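# Flip a stapler's cover open beyond vertical and leave it

## Task

Swing the stapler's top cover open until it is well beyond vertical, leaving the top accessible for loading staples. The stapler must end up standing on the table in that open state by itself, not because a gripper is still holding it. When finished, release it and pull the arms away.

## Robot and tools

Robot: two 6-joint arms, left_arm and right_arm, each with a parallel gripper. Every command row and every per-joint list in a result uses this joint order for each arm: shoulder, elbow, waist, wrist pitch, wrist yaw, wrist roll, then the gripper opening. A row always has 14 numbers: the 7 for left_arm first, then the 7 for right_arm, even if one arm stays still.

Frame: one shared world frame. The origin sits on the table surface midway between the arms. +x points out across the table, +z points up, and left_arm is on the +y side. The arm names do not correspond to image left or right. A gripper's fingers extend along its own +z axis and close along its y axis. The reported hand point lies between the finger pads, roughly 1 cm short of the tips. Reported hand positions (metres, quaternion w,x,y,z) get less accurate at long reach.

Row numbers: each is in [-1, 1]. The six joint entries are offsets, scaled so that 1.0 equals 1.320 rad for the shoulder, 1.276 elbow, 1.264 waist, 1.83 wrist pitch, 1.686 wrist yaw, 2.022 wrist roll. The opening entry is not an offset: it is an absolute setting, +1 fully open, -1 shut. Joint ranges in rad: waist -2.880 to 2.880, shoulder 0.000 to 3.142, elbow 0.000 to 3.019, wrist pitch -1.693 to 1.571, wrist yaw -1.571 to 1.571, wrist roll -2.094 to 2.094; true ends may differ by up to 0.019 rad.

execute_actions(actions): a list of up to 15 actions run in sequence; an empty list just reports state and images. Each action is a list of up to 15 rows, one per control step of 1/30 s; if fewer rows are given, the final row repeats until 15 steps pass. Joint offsets in every row of an action are taken from the angles at that action's start (for the first action, the angles last reported), not from the previous row. If any action would push a joint more than 0.019 rad beyond its range, that action is rejected for both arms; a malformed action, or a first action failing this check, rejects the whole call. Joints asked past their real end stop there, and the result may say "joint sent to its limit".

move(target, speed, blocking): target is one 14-number row; its joint offsets are measured from the Joint positions in the latest result that listed them. All joints travel together, finishing at the same fraction, over 0.5 to 10 s, so hands trace curves. speed (rad/s, 0.01 to 2, default 0.5) caps the joint with the farthest to go. Gripper values apply immediately. Moves do not avoid obstacles or the other arm. With blocking=false the result comes after 0.5 s while motion continues; you must use wait or stop before sending new rows or moves. The extra "move:" line reports the ending (done, off_target, moving, held, fault), limits=held or limits=none, and each arm's joint farthest from target. Faster moves strike harder, and a target set deeper beyond a contact presses harder.

wait(seconds): 0 to 10; the arms hold their last command, returns early if a running move ends. stop(): brakes a running move; fast motion needs more braking distance; fingers keep moving. zoom_image(camera, region): region [x0, y0, x1, y1] in that camera's pixels, at most 504 by 504. finished_scene(scene): pass the current scene's number once the stapler is open and released; irreversible.

Cameras: cam_high and cam_low are 896x504; cam_left_wrist and cam_right_wrist are 616x616 fisheye, posed from their arm's joints. Calibration intrinsics and extrinsics are provided and may be slightly off.

Results: a state line per arm (hand position and quaternion); Joint positions and Joint velocities per arm (rad, rad/s, then finger gap in m, 0.094 when fully open); Joint targets (what the joints are currently driven toward, which may change on its own); grip_measured on the command scale; joint torques (offset, scaled and noisy, nonzero in free air); step readings at some control steps with HELD marking steps where an arm's command was held back. "joint command not followed" means a clearance check altered joint targets. FAULT and MOTOR HOT lines warn of stops and overheating (the arm drops at 100 °C).

Motion limits: each joint's target may lead its measured angle by at most 0.264 waist, 0.32 shoulder, 0.276 elbow, 0.33 wrist pitch, 0.186 wrist yaw, 0.522 wrist roll (rad), and targets are scaled back if the hand would jump over 70 mm per step; large offsets may need several actions. Sending zero offsets lets an arm sag; to hold a pose, command offsets back to the desired angles, then zeros.

Gripping: to hold something, command an opening about 0.03 under grip_measured; smaller margins grip more gently. Readings can be off by ~1 mm.

Avoid: arms colliding or pushing each other, knocking anything off the table, dropping or slamming the stapler, very hard pushes, and long heavy holds. Expect occasional brief tugs on held parts or pushes on loose objects.

Each tool is called after "Request:" as name(argument=value, ...), one argument or row to a line, values as JSON.

## Session

I'll start by looking at the current state.

Request:
execute_actions(
  actions=[],
)

Scene clock: 0.00 s.
left_arm: end_effector_position=(+0.1359, +0.3175, +0.1084) grip_measured=+1.000 end_effector_quat_wxyz=(-0.005, +0.750, +0.661, +0.006) | right_arm: end_effector_position=(+0.6876, -0.4005, +0.2150) grip_measured=+1.000 end_effector_quat_wxyz=(+0.692, +0.247, +0.608, +0.301)
Joint names: [shoulder, elbow, waist, wrist pitch, wrist yaw, wrist roll]
Joint positions: left_arm=[ 0.785  0.541 -0.194 -1.328 -0.015  1.545  0.094] | right_arm=[ 1.89   1.036 -0.246  0.994 -0.107  0.812  0.094]
Joint velocities: left_arm=[-0.015 -0.022 -0.015  0.007  0.007 -0.051  0.   ] | right_arm=[-0.024 -0.007 -0.015  0.007 -0.037 -0.022  0.   ]
Joint torques (N m, as the arm reports them, + toward a larger angle): no reading
Joint targets: left_arm=[0.784 0.572 -0.194 -1.327 -0.015 1.545] | right_arm=[1.898 1.054 -0.246 0.997 -0.107 0.813]

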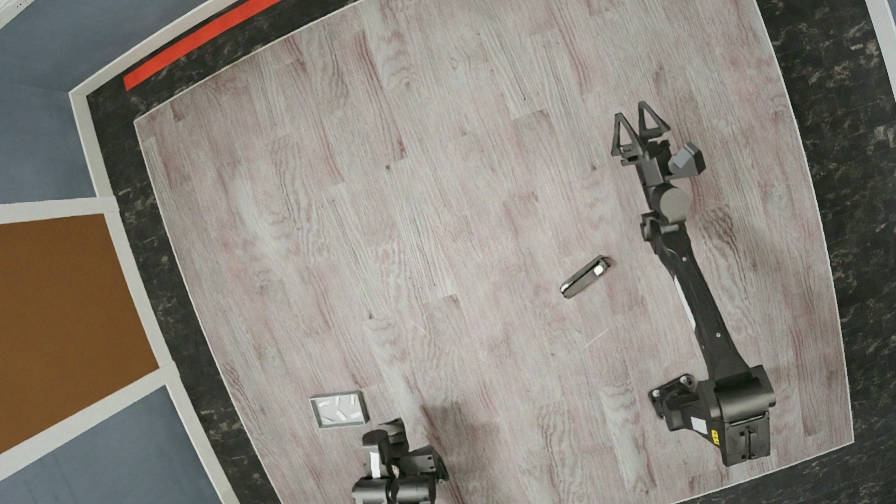

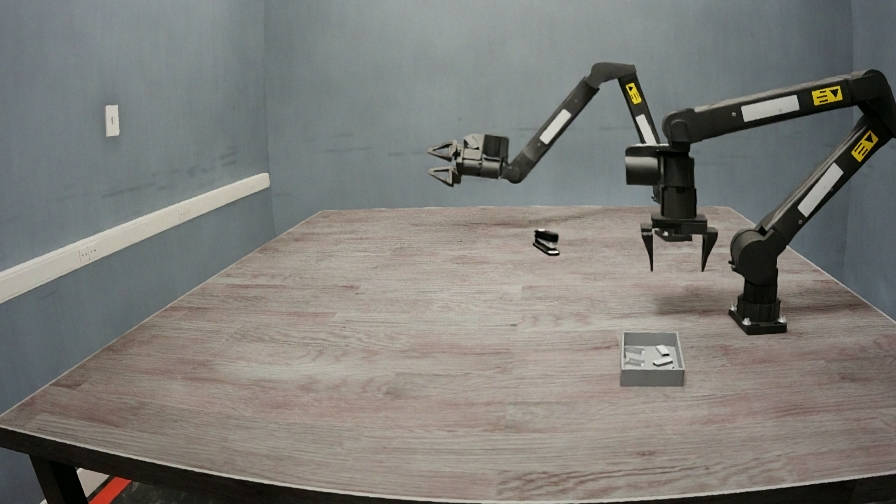

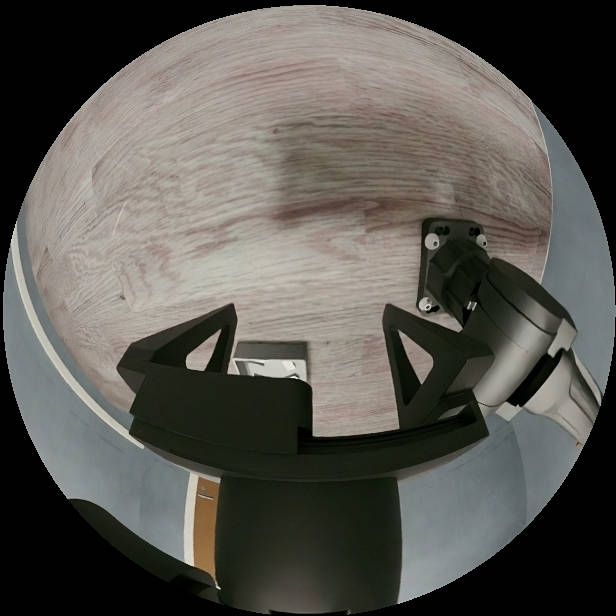

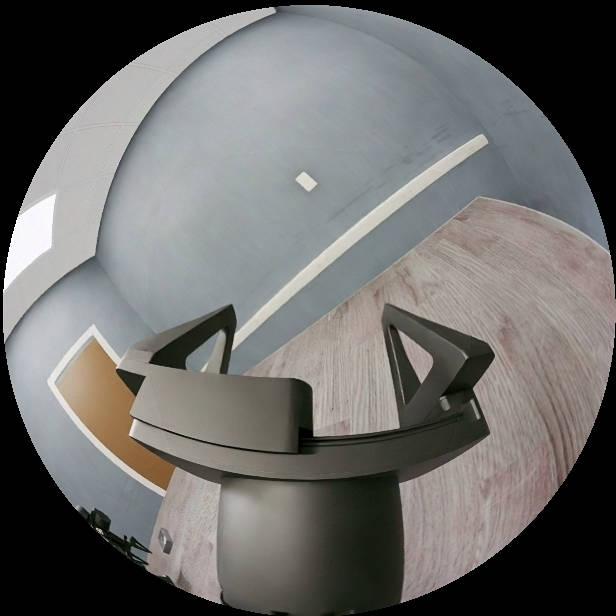

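Request:
zoom_image(
  camera="cam_high",
  region=[530, 230, 640, 320],
)

Request:
zoom_image(
  camera="cam_low",
  region=[500, 205, 600, 275],
)

Region (530, 230, 640, 320) of cam_high's 896x504 image, scaled by 4.582, with more detail than that image has; it fills the top 412 rows of this view, and the rest is white.

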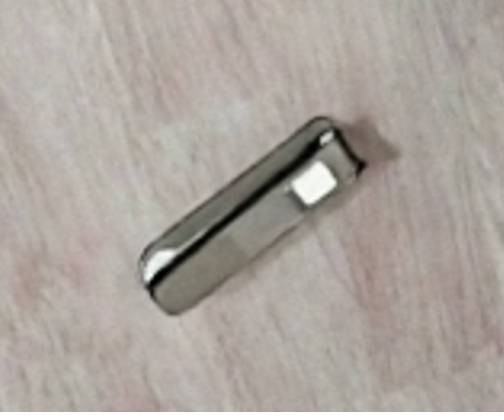

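Region (500, 205, 600, 275) of cam_low's 896x504 image, scaled by 5.040, with more detail than that image has; it fills the top 353 rows of this view, and the rest is white.

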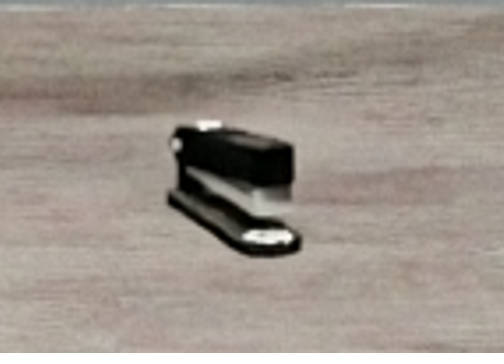

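Request:
move(
  target=[0, 0.024, -0.5, 0, 0, 0, 1, 0.006, 0.014, 0.31, 0, 0, 0, 1],
  speed=0.8,
)

Scene clock: 43.13 s.
left_arm: end_effector_position=(+0.0894, +0.2218, +0.1084) grip_measured=+1.000 end_effector_quat_wxyz=(-0.003, +0.917, +0.398, +0.007) | right_arm: end_effector_position=(+0.6483, -0.1254, +0.2150) grip_measured=+1.000 end_effector_quat_wxyz=(+0.618, +0.122, +0.645, +0.433)
Joint names: [shoulder, elbow, waist, wrist pitch, wrist yaw, wrist roll]
Joint positions: left_arm=[ 0.785  0.541 -0.82  -1.328 -0.015  1.545  0.094] | right_arm=[ 1.89   1.036  0.155  0.994 -0.107  0.812  0.094]
Joint velocities: left_arm=[ 0.015 -0.017 -0.005  0.007  0.051  0.022  0.   ] | right_arm=[ 0.005 -0.027 -0.015 -0.002  0.037 -0.007  0.   ]
Joint torques (N m, as the arm reports them, + toward a larger angle): left_arm=[-1.2   9.78  0.09  0.3   0.11  0.07] | right_arm=[-19.87   9.65  -0.12   1.7   -0.03  -0.05]
Joint targets: left_arm=[0.785 0.572 -0.826 -1.328 -0.015 1.545] | right_arm=[1.898 1.054 0.146 0.994 -0.107 0.812]
move: off_target (left_arm); limits=none; left_arm: farthest joint: the elbow, 0.030 radians from its target (0.030 radians at the start); right_arm: farthest joint: the elbow, 0.017 radians from its target (0.017 radians at the start)
camera_calibration (this result's frames):
cam_left_wrist: T_world_to_cam=[[-0.728541, 0.685, -0.00132521, -0.0897203], [0.546508, 0.58241, 0.60177, -0.234557], [0.412985, 0.43769, -0.798668, 0.076143], [0, 0, 0, 1]] pos_world=[0.0313766, 0.16474, 0.201844]
cam_right_wrist: T_world_to_cam=[[0.379504, -0.60162, -0.702873, -0.169813], [-0.696062, 0.314809, -0.645285, 0.632436], [0.609487, 0.734131, -0.299294, -0.117184], [0, 0, 0, 1]] pos_world=[0.576082, -0.215231, 0.253673]

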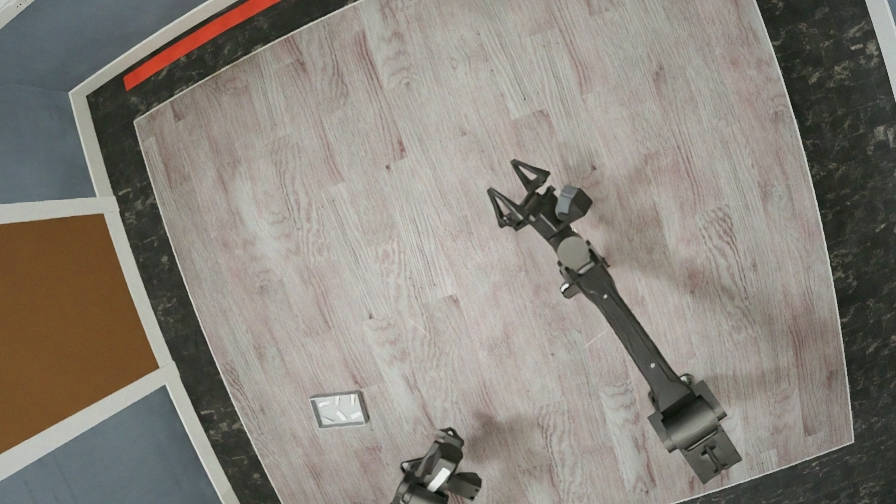

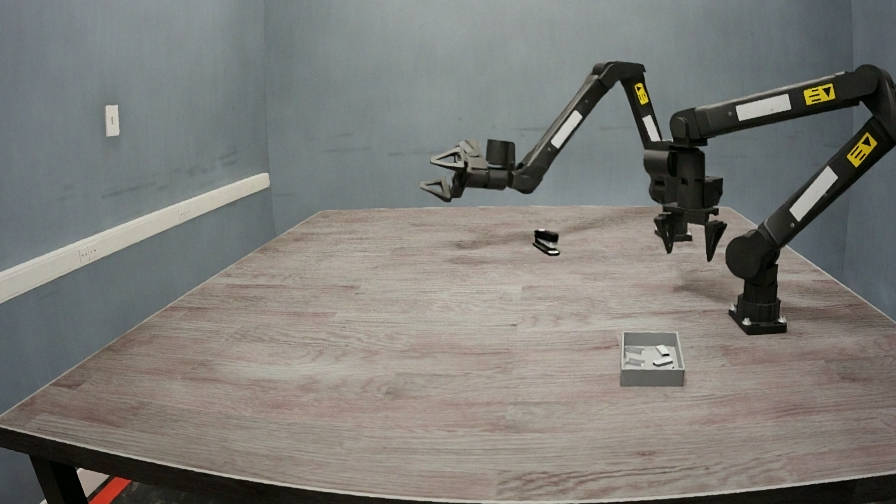

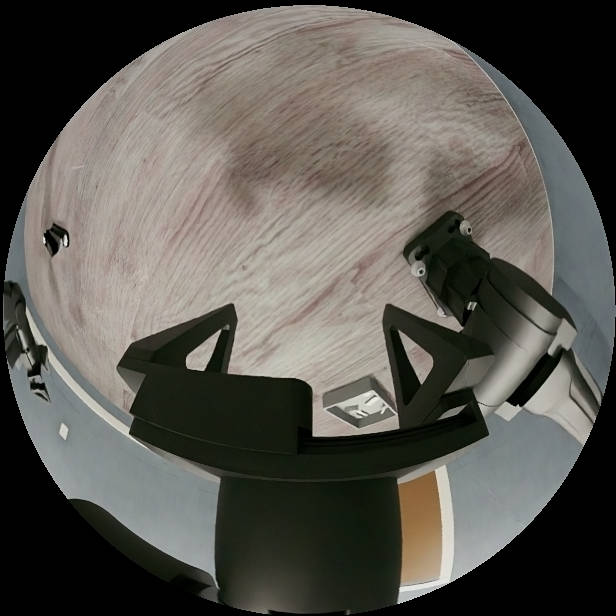

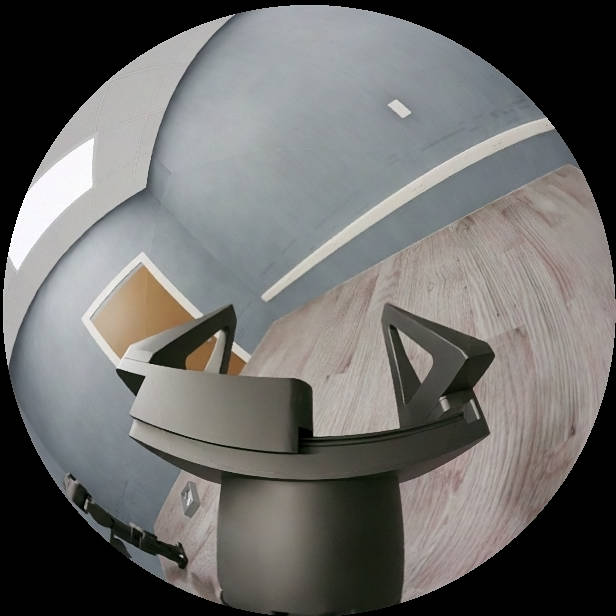

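Request:
move(
  target=[0, 0.416, 0, 0, 0, 0, 1, 0.006, 0.014, 0, -0.328, 0, 0, 1],
  speed=0.8,
)

Scene clock: 58.30 s.
left_arm: end_effector_position=(+0.1704, +0.1421, +0.3162) grip_measured=+1.000 end_effector_quat_wxyz=(+0.216, +0.891, +0.388, +0.095) | right_arm: end_effector_position=(+0.6271, -0.1323, +0.0738) grip_measured=+1.000 end_effector_quat_wxyz=(+0.424, +0.180, +0.827, +0.322)
Joint names: [shoulder, elbow, waist, wrist pitch, wrist yaw, wrist roll]
Joint positions: left_arm=[ 0.785  1.018 -0.82  -1.328 -0.015  1.545  0.094] | right_arm=[ 1.89   1.036  0.155  0.402 -0.107  0.812  0.094]
Joint velocities: left_arm=[-0.005 -0.007 -0.005 -0.022 -0.037 -0.051  0.   ] | right_arm=[-0.015 -0.017 -0.005 -0.022  0.051  0.037  0.   ]
Joint torques (N m, as the arm reports them, + toward a larger angle): left_arm=[-2.46 12.38  0.54  1.    0.09  0.03] | right_arm=[-19.96   9.68   0.61   1.44  -0.04  -0.04]
Joint targets: left_arm=[0.785 1.072 -0.820 -1.328 -0.015 1.545] | right_arm=[1.898 1.054 0.155 0.393 -0.107 0.812]
move: off_target (left_arm); limits=none; left_arm: farthest joint: the elbow, 0.054 radians from its target (0.530 radians at the start); right_arm: farthest joint: the elbow, 0.017 radians from its target (0.017 radians at the start)
camera_calibration (this result's frames):
cam_left_wrist: T_world_to_cam=[[-0.648625, 0.606344, -0.460035, 0.166828], [0.351174, 0.774664, 0.525902, -0.32745], [0.67525, 0.179561, -0.715399, 0.209163], [0, 0, 0, 1]] pos_world=[0.081963, 0.114951, 0.398588]
cam_right_wrist: T_world_to_cam=[[-0.0213188, -0.732875, -0.680029, -0.0328526], [-0.947139, 0.23259, -0.220972, 0.644038], [0.320113, 0.639371, -0.699094, 0.0570231], [0, 0, 0, 1]] pos_world=[0.59104, -0.210333, 0.159838]

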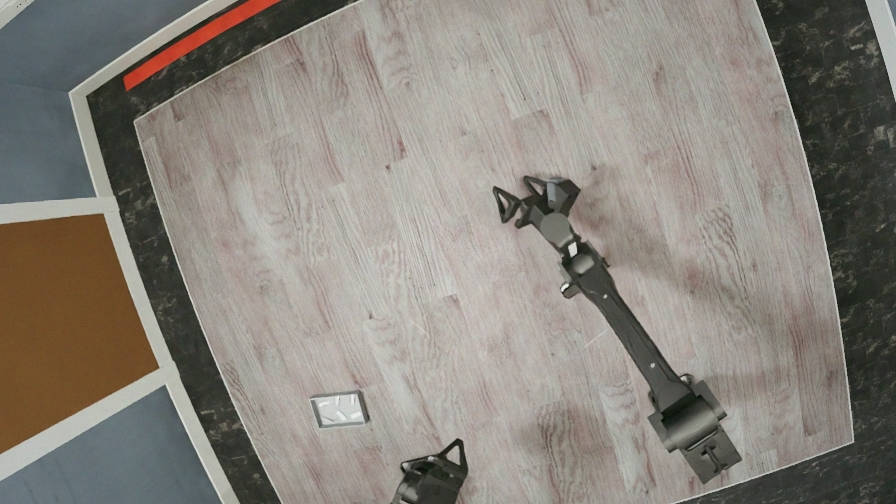

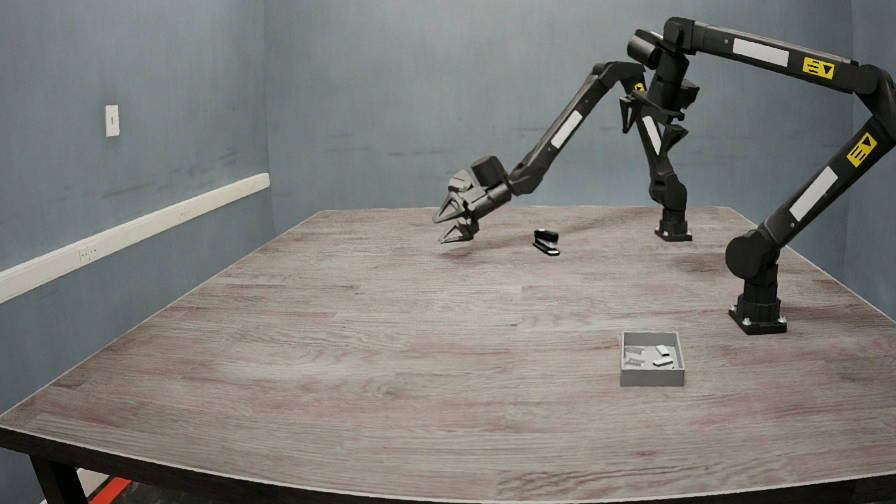

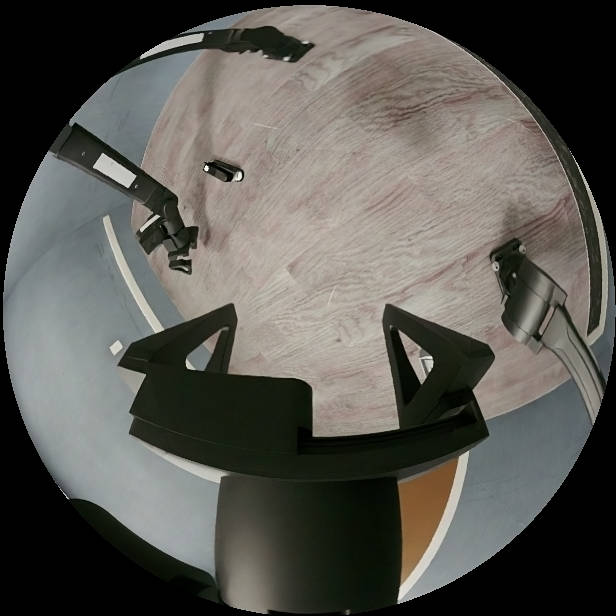

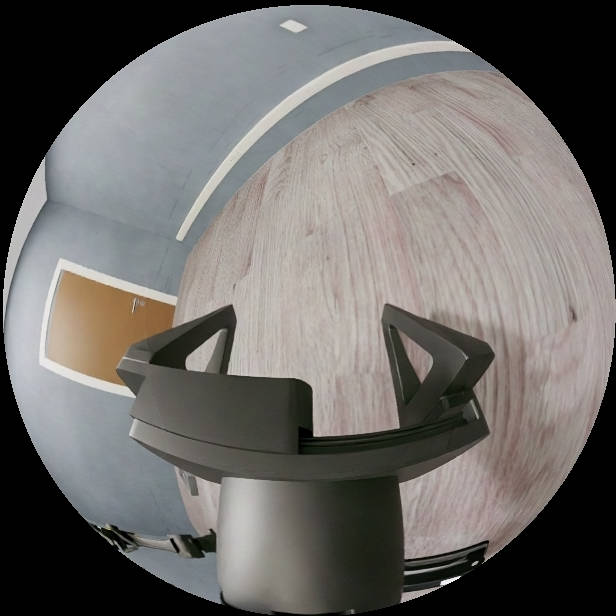

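Request:
move(
  target=[0.486, -0.125, -0.132, 0.621, 0.009, -0.764, 1, -0.408, -0.028, 0.101, -0.875, 0.063, 0.433, 1],
  speed=0.9,
)

Scene clock: 108.10 s.
left_arm: end_effector_position=(+0.2815, -0.0871, +0.1356) grip_measured=+1.000 end_effector_quat_wxyz=(+0.344, +0.421, +0.822, -0.170) | right_arm: end_effector_position=(+0.3286, -0.2018, +0.1390) grip_measured=+1.000 end_effector_quat_wxyz=(+0.006, +0.582, +0.813, +0.014)
Joint names: [shoulder, elbow, waist, wrist pitch, wrist yaw, wrist roll]
Joint positions: left_arm=[ 1.432  0.863 -0.977 -0.215 -0.002  0.012  0.094] | right_arm=[ 1.356  1.008  0.274 -1.192 -0.004  1.679  0.094]
Joint velocities: left_arm=[ 0.015 -0.002 -0.024 -0.012  0.051  0.022  0.   ] | right_arm=[ 0.005 -0.002  0.005  0.002 -0.022  0.066  0.   ]
Joint torques (N m, as the arm reports them, + toward a larger angle): left_arm=[-12.14   7.28  -0.26   2.16   0.09  -0.04] | right_arm=[-12.38   8.73   1.29  -0.02   0.2    0.11]
Joint targets: left_arm=[1.426 0.859 -0.987 -0.191 0.000 0.000] | right_arm=[1.352 1.001 0.282 -1.200 -0.001 1.688]
move: off_target (left_arm); limits=none; left_arm: farthest joint: the wrist pitch, 0.024 radians from its target (1.136 radians at the start); right_arm: farthest joint: the waist, 0.009 radians from its target (0.128 radians at the start)
camera_calibration (this result's frames):
cam_left_wrist: T_world_to_cam=[[-0.80916, -0.587459, -0.0123139, 0.175247], [-0.578821, 0.800519, -0.155359, 0.262526], [0.101125, -0.118583, -0.987781, 0.218755], [0, 0, 0, 1]] pos_world=[0.271637, -0.0812664, 0.259026]
cam_right_wrist: T_world_to_cam=[[-0.943602, -0.329732, -0.0298662, 0.248268], [-0.281891, 0.752818, 0.594813, 0.164852], [-0.173645, 0.569686, -0.803309, 0.405208], [0, 0, 0, 1]] pos_world=[0.351099, -0.273083, 0.234866]

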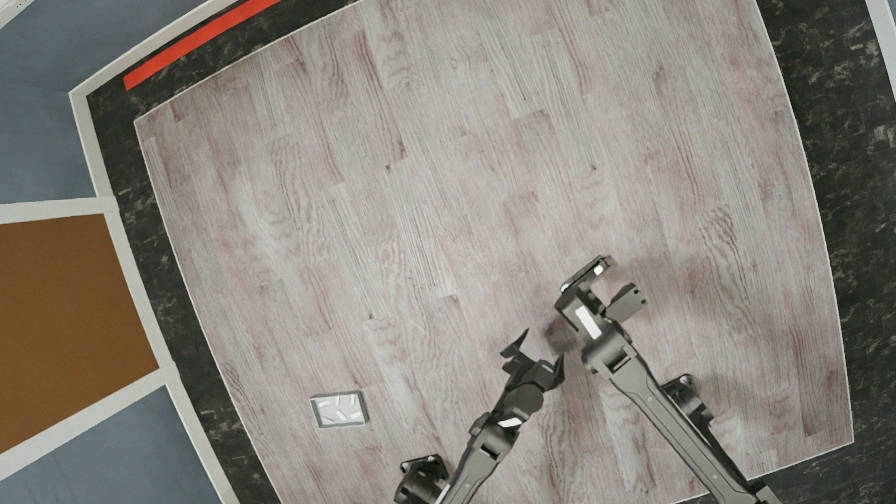

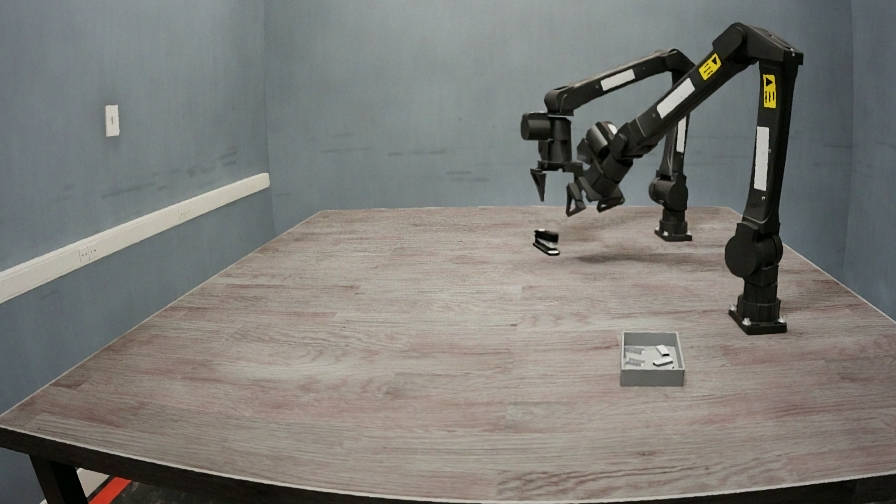

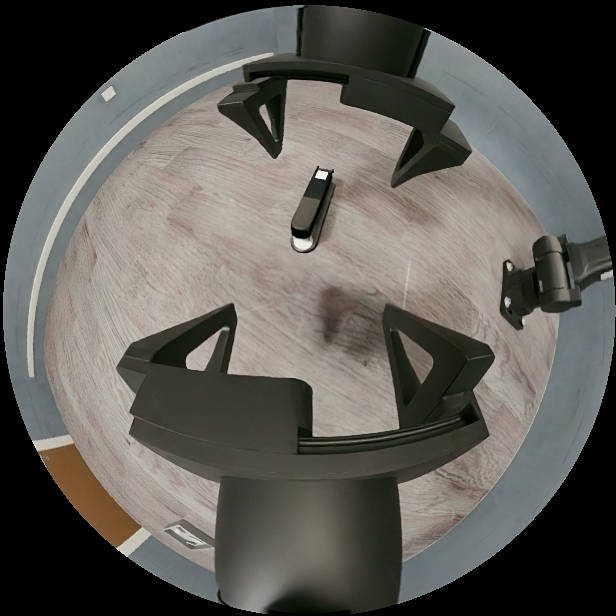

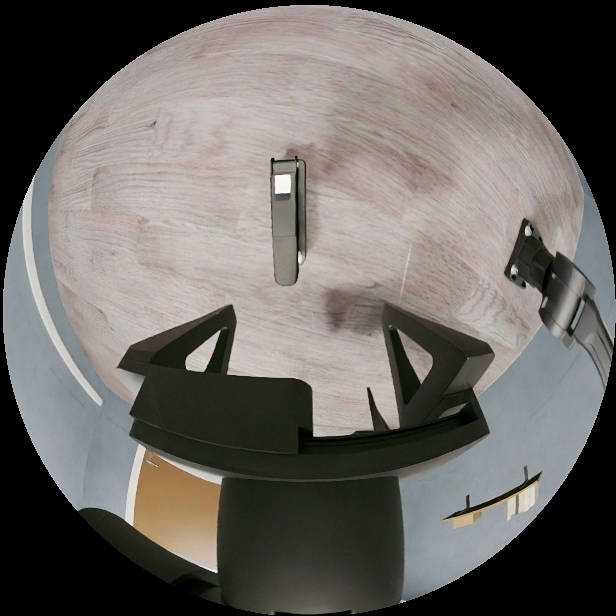

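Request:
zoom_image(
  camera="cam_right_wrist",
  region=[210, 140, 390, 320],
)

Request:
zoom_image(
  camera="cam_left_wrist",
  region=[240, 140, 400, 300],
)

Region (210, 140, 390, 320) of cam_right_wrist's 616x616 image, scaled by 2.800, with more detail than that image has.

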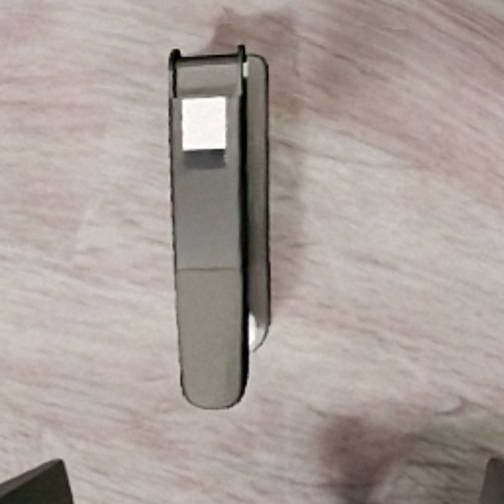

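Region (240, 140, 400, 300) of cam_left_wrist's 616x616 image, scaled by 3.150, with more detail than that image has.

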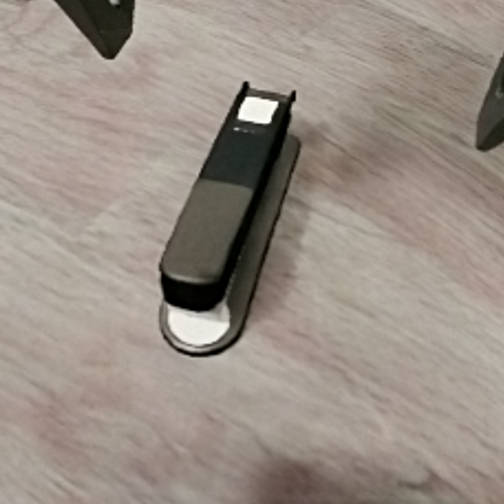

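Request:
move(
  target=[0.341, 0.009, 0.095, 0.405, 0.231, 0.094, 1, 0.0843, 0.003, -0.035, 0.042, 0.002, -0.017, 1],
  speed=0.6,
)

Scene clock: 168.77 s.
left_arm: end_effector_position=(+0.3284, -0.1465, +0.0257) grip_measured=+1.000 end_effector_quat_wxyz=(+0.414, +0.497, +0.697, -0.310) | right_arm: end_effector_position=(+0.3489, -0.2076, +0.1084) grip_measured=+1.000 end_effector_quat_wxyz=(+0.002, +0.586, +0.810, +0.007)
Joint names: [shoulder, elbow, waist, wrist pitch, wrist yaw, wrist roll]
Joint positions: left_arm=[ 1.888  0.863 -0.866  0.5    0.386  0.191  0.094] | right_arm=[ 1.442  1.008  0.238 -1.124 -0.004  1.653  0.094]
Joint velocities: left_arm=[-0.015 -0.007 -0.015 -0.007 -0.007  0.037  0.   ] | right_arm=[-0.015 -0.022  0.005 -0.002 -0.066  0.007  0.   ]
Joint torques (N m, as the arm reports them, + toward a larger angle): left_arm=[-15.82   6.08   1.17   2.43   0.27   0.18] | right_arm=[-10.97   9.33  -0.14   0.57   0.2   -0.06]
Joint targets: left_arm=[1.882 0.875 -0.857 0.526 0.388 0.203] | right_arm=[1.467 1.012 0.229 -1.115 -0.001 1.644]
move: off_target (left_arm, right_arm); limits=none; left_arm: farthest joint: the wrist pitch, 0.026 radians from its target (0.741 radians at the start); right_arm: farthest joint: the shoulder, 0.026 radians from its target (0.111 radians at the start)
camera_calibration (this result's frames):
cam_left_wrist: T_world_to_cam=[[-0.949286, -0.313887, 0.0181776, 0.262286], [-0.289291, 0.849332, -0.441526, 0.239542], [0.12315, -0.424393, -0.897064, 0.0440308], [0, 0, 0, 1]] pos_world=[0.312859, -0.102436, 0.140495]
cam_right_wrist: T_world_to_cam=[[-0.947166, -0.320513, -0.0121601, 0.265763], [-0.264841, 0.760137, 0.593339, 0.188878], [-0.180929, 0.565211, -0.804861, 0.389263], [0, 0, 0, 1]] pos_world=[0.372174, -0.278409, 0.204466]

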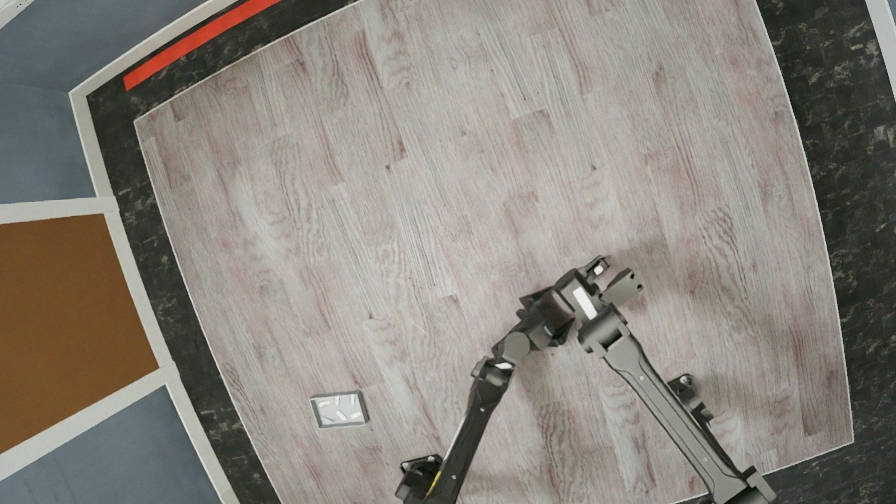

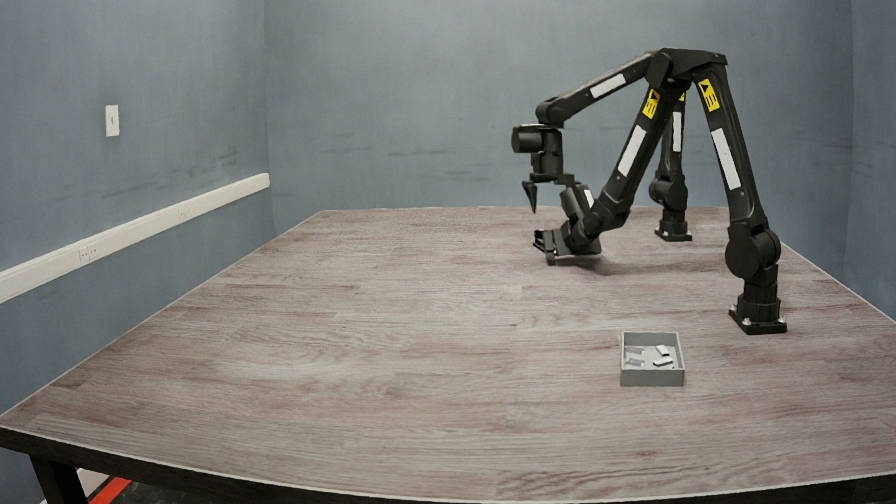

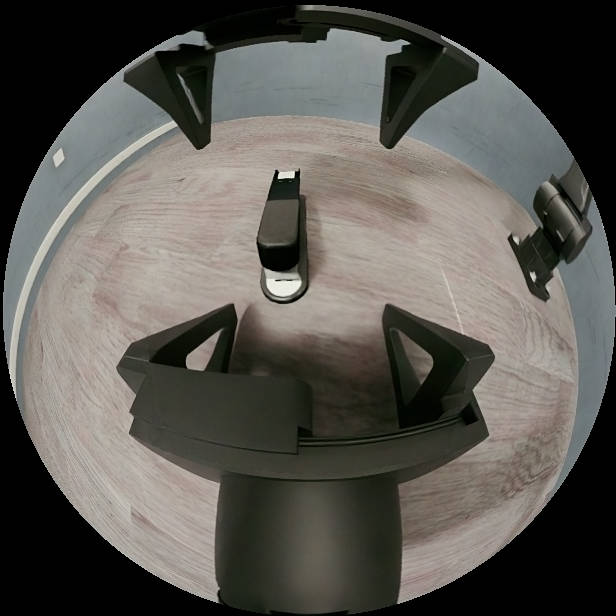

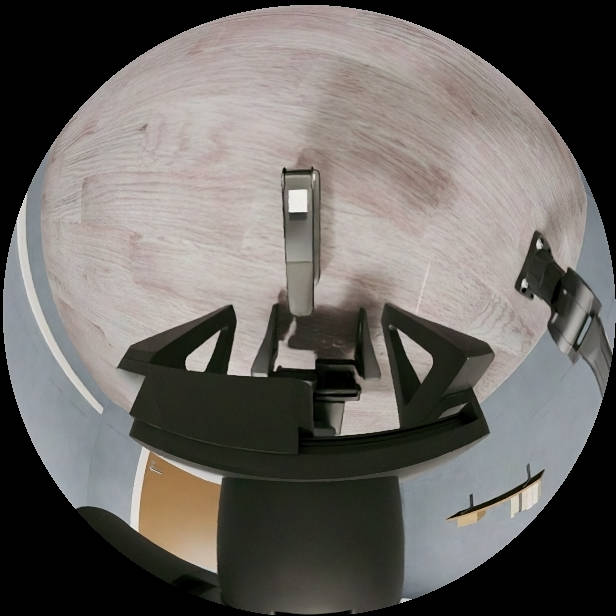

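Request:
move(
  target=[0.0812, 0.1303, -0.0233, 0.0043, -0.017, 0.006, 1, 0.0503, -0.021, -0.0138, 0.0406, 0.002, -0.009, 1],
  speed=0.25,
)

Scene clock: 191.27 s.
left_arm: end_effector_position=(+0.3531, -0.1845, +0.0177) grip_measured=+1.000 end_effector_quat_wxyz=(+0.430, +0.498, +0.688, -0.306) | right_arm: end_effector_position=(+0.3554, -0.2085, +0.0853) grip_measured=+1.000 end_effector_quat_wxyz=(+0.002, +0.586, +0.810, +0.007)
Joint names: [shoulder, elbow, waist, wrist pitch, wrist yaw, wrist roll]
Joint positions: left_arm=[ 1.985  0.988 -0.884  0.503  0.36   0.195  0.094] | right_arm=[ 1.485  0.987  0.23  -1.059 -0.004  1.644  0.094]
Joint velocities: left_arm=[ 0.015  0.002 -0.005  0.007  0.022 -0.037  0.   ] | right_arm=[-0.015 -0.002 -0.005 -0.012  0.022 -0.037  0.   ]
Joint torques (N m, as the arm reports them, + toward a larger angle): left_arm=[-16.35   8.45  -0.45   1.76   0.04   0.13] | right_arm=[-11.96   8.24  -0.1    0.59   0.2   -0.05]
Joint targets: left_arm=[1.995 1.030 -0.896 0.508 0.357 0.203] | right_arm=[1.508 0.981 0.221 -1.050 -0.000 1.635]
move: off_target (left_arm, right_arm); limits=none; left_arm: farthest joint: the elbow, 0.041 radians from its target (0.166 radians at the start); right_arm: farthest joint: the shoulder, 0.024 radians from its target (0.067 radians at the start)
camera_calibration (this result's frames):
cam_left_wrist: T_world_to_cam=[[-0.948555, -0.316463, -0.00966663, 0.273718], [-0.276468, 0.842782, -0.461827, 0.269987], [0.154298, -0.435396, -0.886917, 0.00447665], [0, 0, 0, 1]] pos_world=[0.333589, -0.13897, 0.131304]
cam_right_wrist: T_world_to_cam=[[-0.947034, -0.32087, -0.0129891, 0.27132], [-0.265677, 0.760128, 0.592977, 0.205368], [-0.180395, 0.56502, -0.805115, 0.372117], [0, 0, 0, 1]] pos_world=[0.378639, -0.279301, 0.181342]

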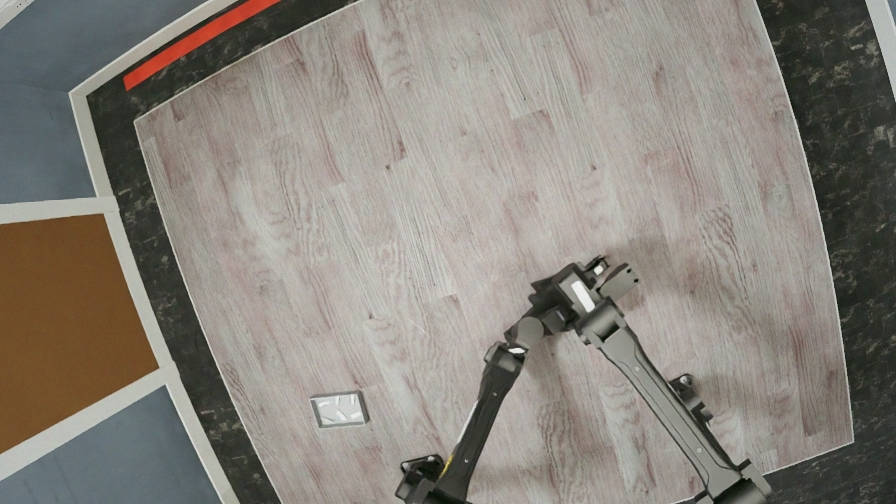

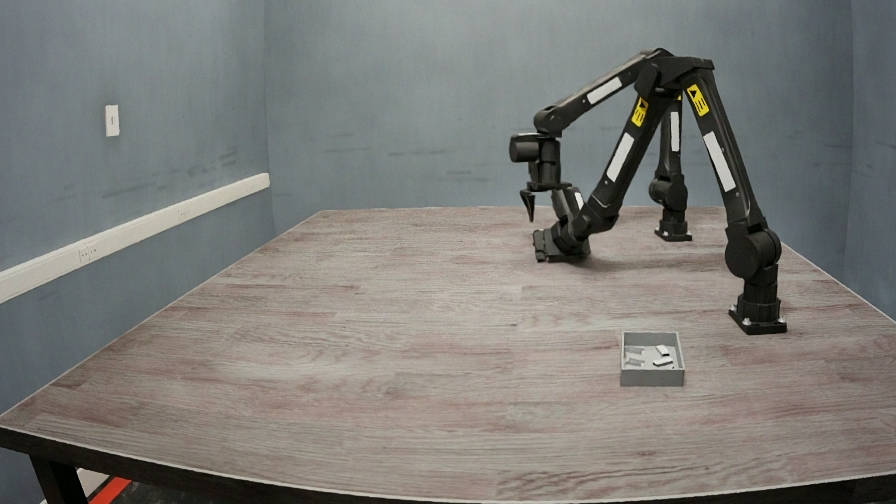

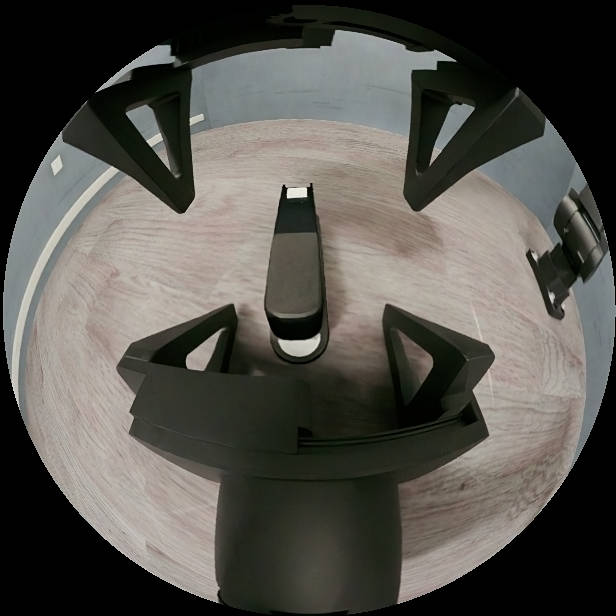

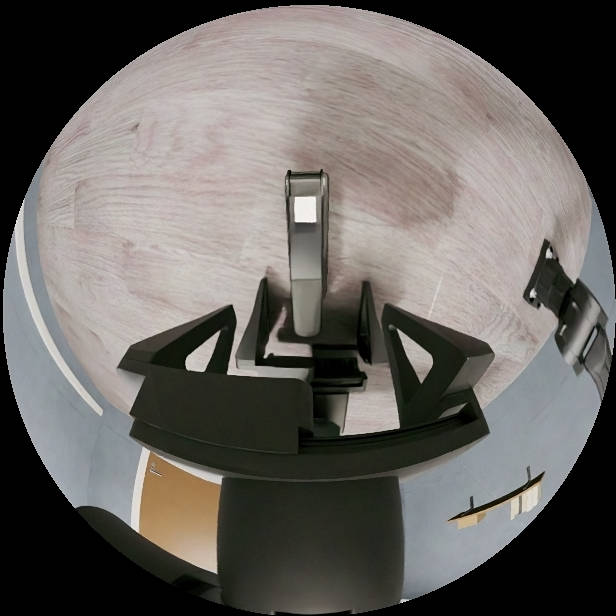

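Request:
zoom_image(
  camera="cam_low",
  region=[490, 170, 630, 280],
)

Request:
zoom_image(
  camera="cam_right_wrist",
  region=[220, 240, 400, 400],
)

Region (490, 170, 630, 280) of cam_low's 896x504 image, scaled by 3.600, with more detail than that image has; it fills the top 396 rows of this view, and the rest is white.

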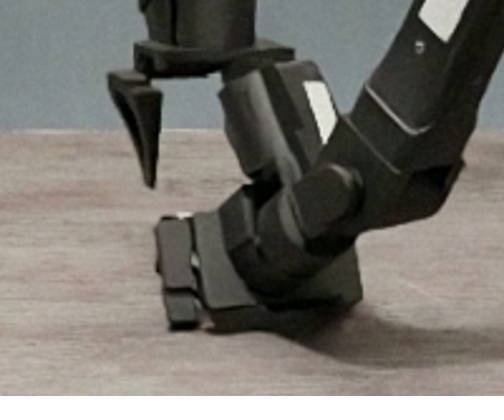

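Region (220, 240, 400, 400) of cam_right_wrist's 616x616 image, scaled by 2.800, with more detail than that image has.

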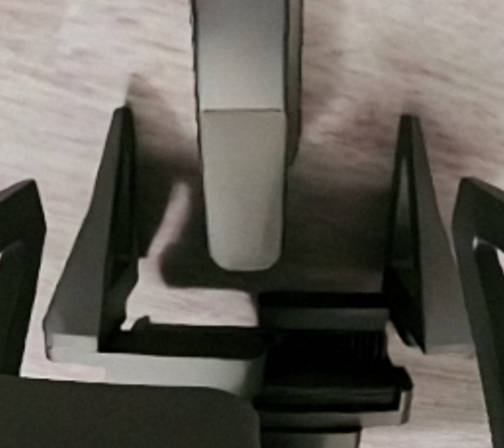

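Request:
move(
  target=[-0.025, 0.1023, -0.012, -0.1565, -0.0255, 0.0318, 1, 0.0174, -0.0047, -0.0071, 0.0049, 0.0024, -0.0045, 1],
  speed=0.25,
)

Scene clock: 216.03 s.
left_arm: end_effector_position=(+0.3622, -0.1885, +0.0181) grip_measured=+1.000 end_effector_quat_wxyz=(+0.378, +0.518, +0.719, -0.268) | right_arm: end_effector_position=(+0.3555, -0.2087, +0.0853) grip_measured=+1.000 end_effector_quat_wxyz=(+0.002, +0.586, +0.810, +0.007)
Joint names: [shoulder, elbow, waist, wrist pitch, wrist yaw, wrist roll]
Joint positions: left_arm=[ 1.958  1.076 -0.887  0.237  0.322  0.242  0.094] | right_arm=[ 1.485  0.987  0.23  -1.059 -0.003  1.644  0.094]
Joint velocities: left_arm=[-0.005 -0.002  0.005 -0.002 -0.066  0.066  0.   ] | right_arm=[ 0.005  0.002  0.005  0.012  0.007 -0.051  0.   ]
Joint torques (N m, as the arm reports them, + toward a larger angle): left_arm=[-18.31   9.16  -0.27   0.71  -0.1    0.24] | right_arm=[-11.72   8.21  -0.09   0.58   0.21  -0.07]
Joint targets: left_arm=[1.952 1.118 -0.899 0.216 0.316 0.259] | right_arm=[1.508 0.981 0.221 -1.050 0.000 1.635]
move: off_target (left_arm, right_arm); limits=none; left_arm: farthest joint: the elbow, 0.043 radians from its target (0.130 radians at the start); right_arm: farthest joint: the shoulder, 0.023 radians from its target (0.023 radians at the start)
camera_calibration (this result's frames):
cam_left_wrist: T_world_to_cam=[[-0.947504, -0.319594, -0.00979065, 0.280117], [-0.299024, 0.896532, -0.326826, 0.291958], [0.113229, -0.306742, -0.945034, 0.0418785], [0, 0, 0, 1]] pos_world=[0.347973, -0.159381, 0.137739]
cam_right_wrist: T_world_to_cam=[[-0.946911, -0.321231, -0.0130403, 0.271214], [-0.266133, 0.76045, 0.592359, 0.205756], [-0.180367, 0.564382, -0.805569, 0.37209], [0, 0, 0, 1]] pos_world=[0.378687, -0.279345, 0.181399]

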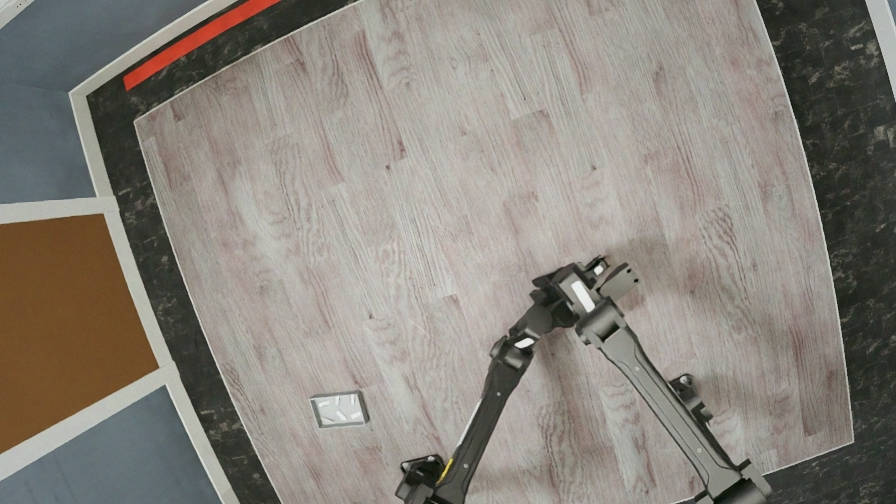

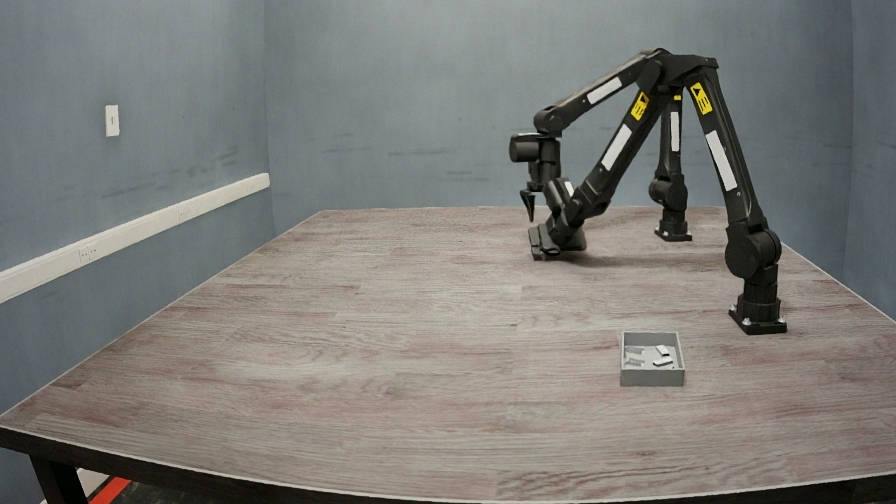

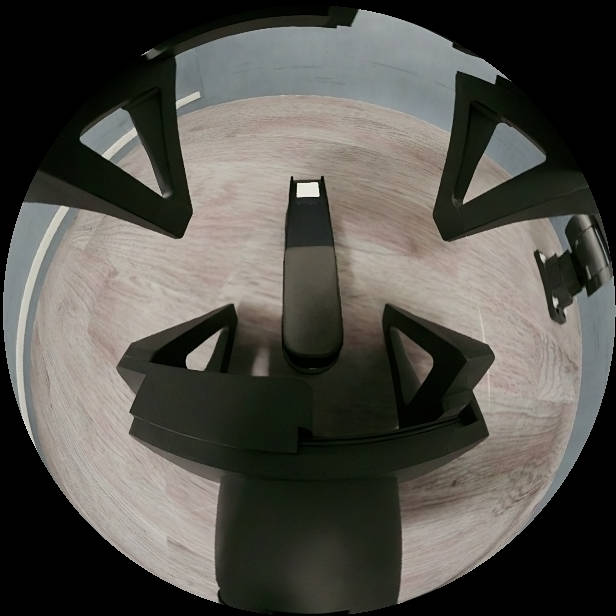

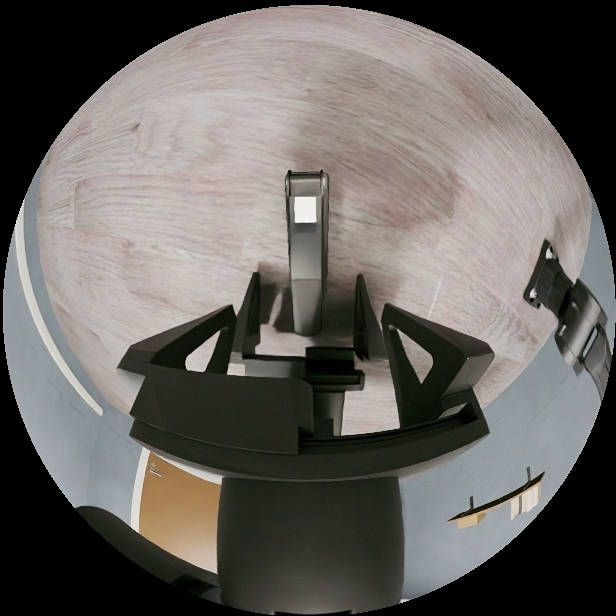

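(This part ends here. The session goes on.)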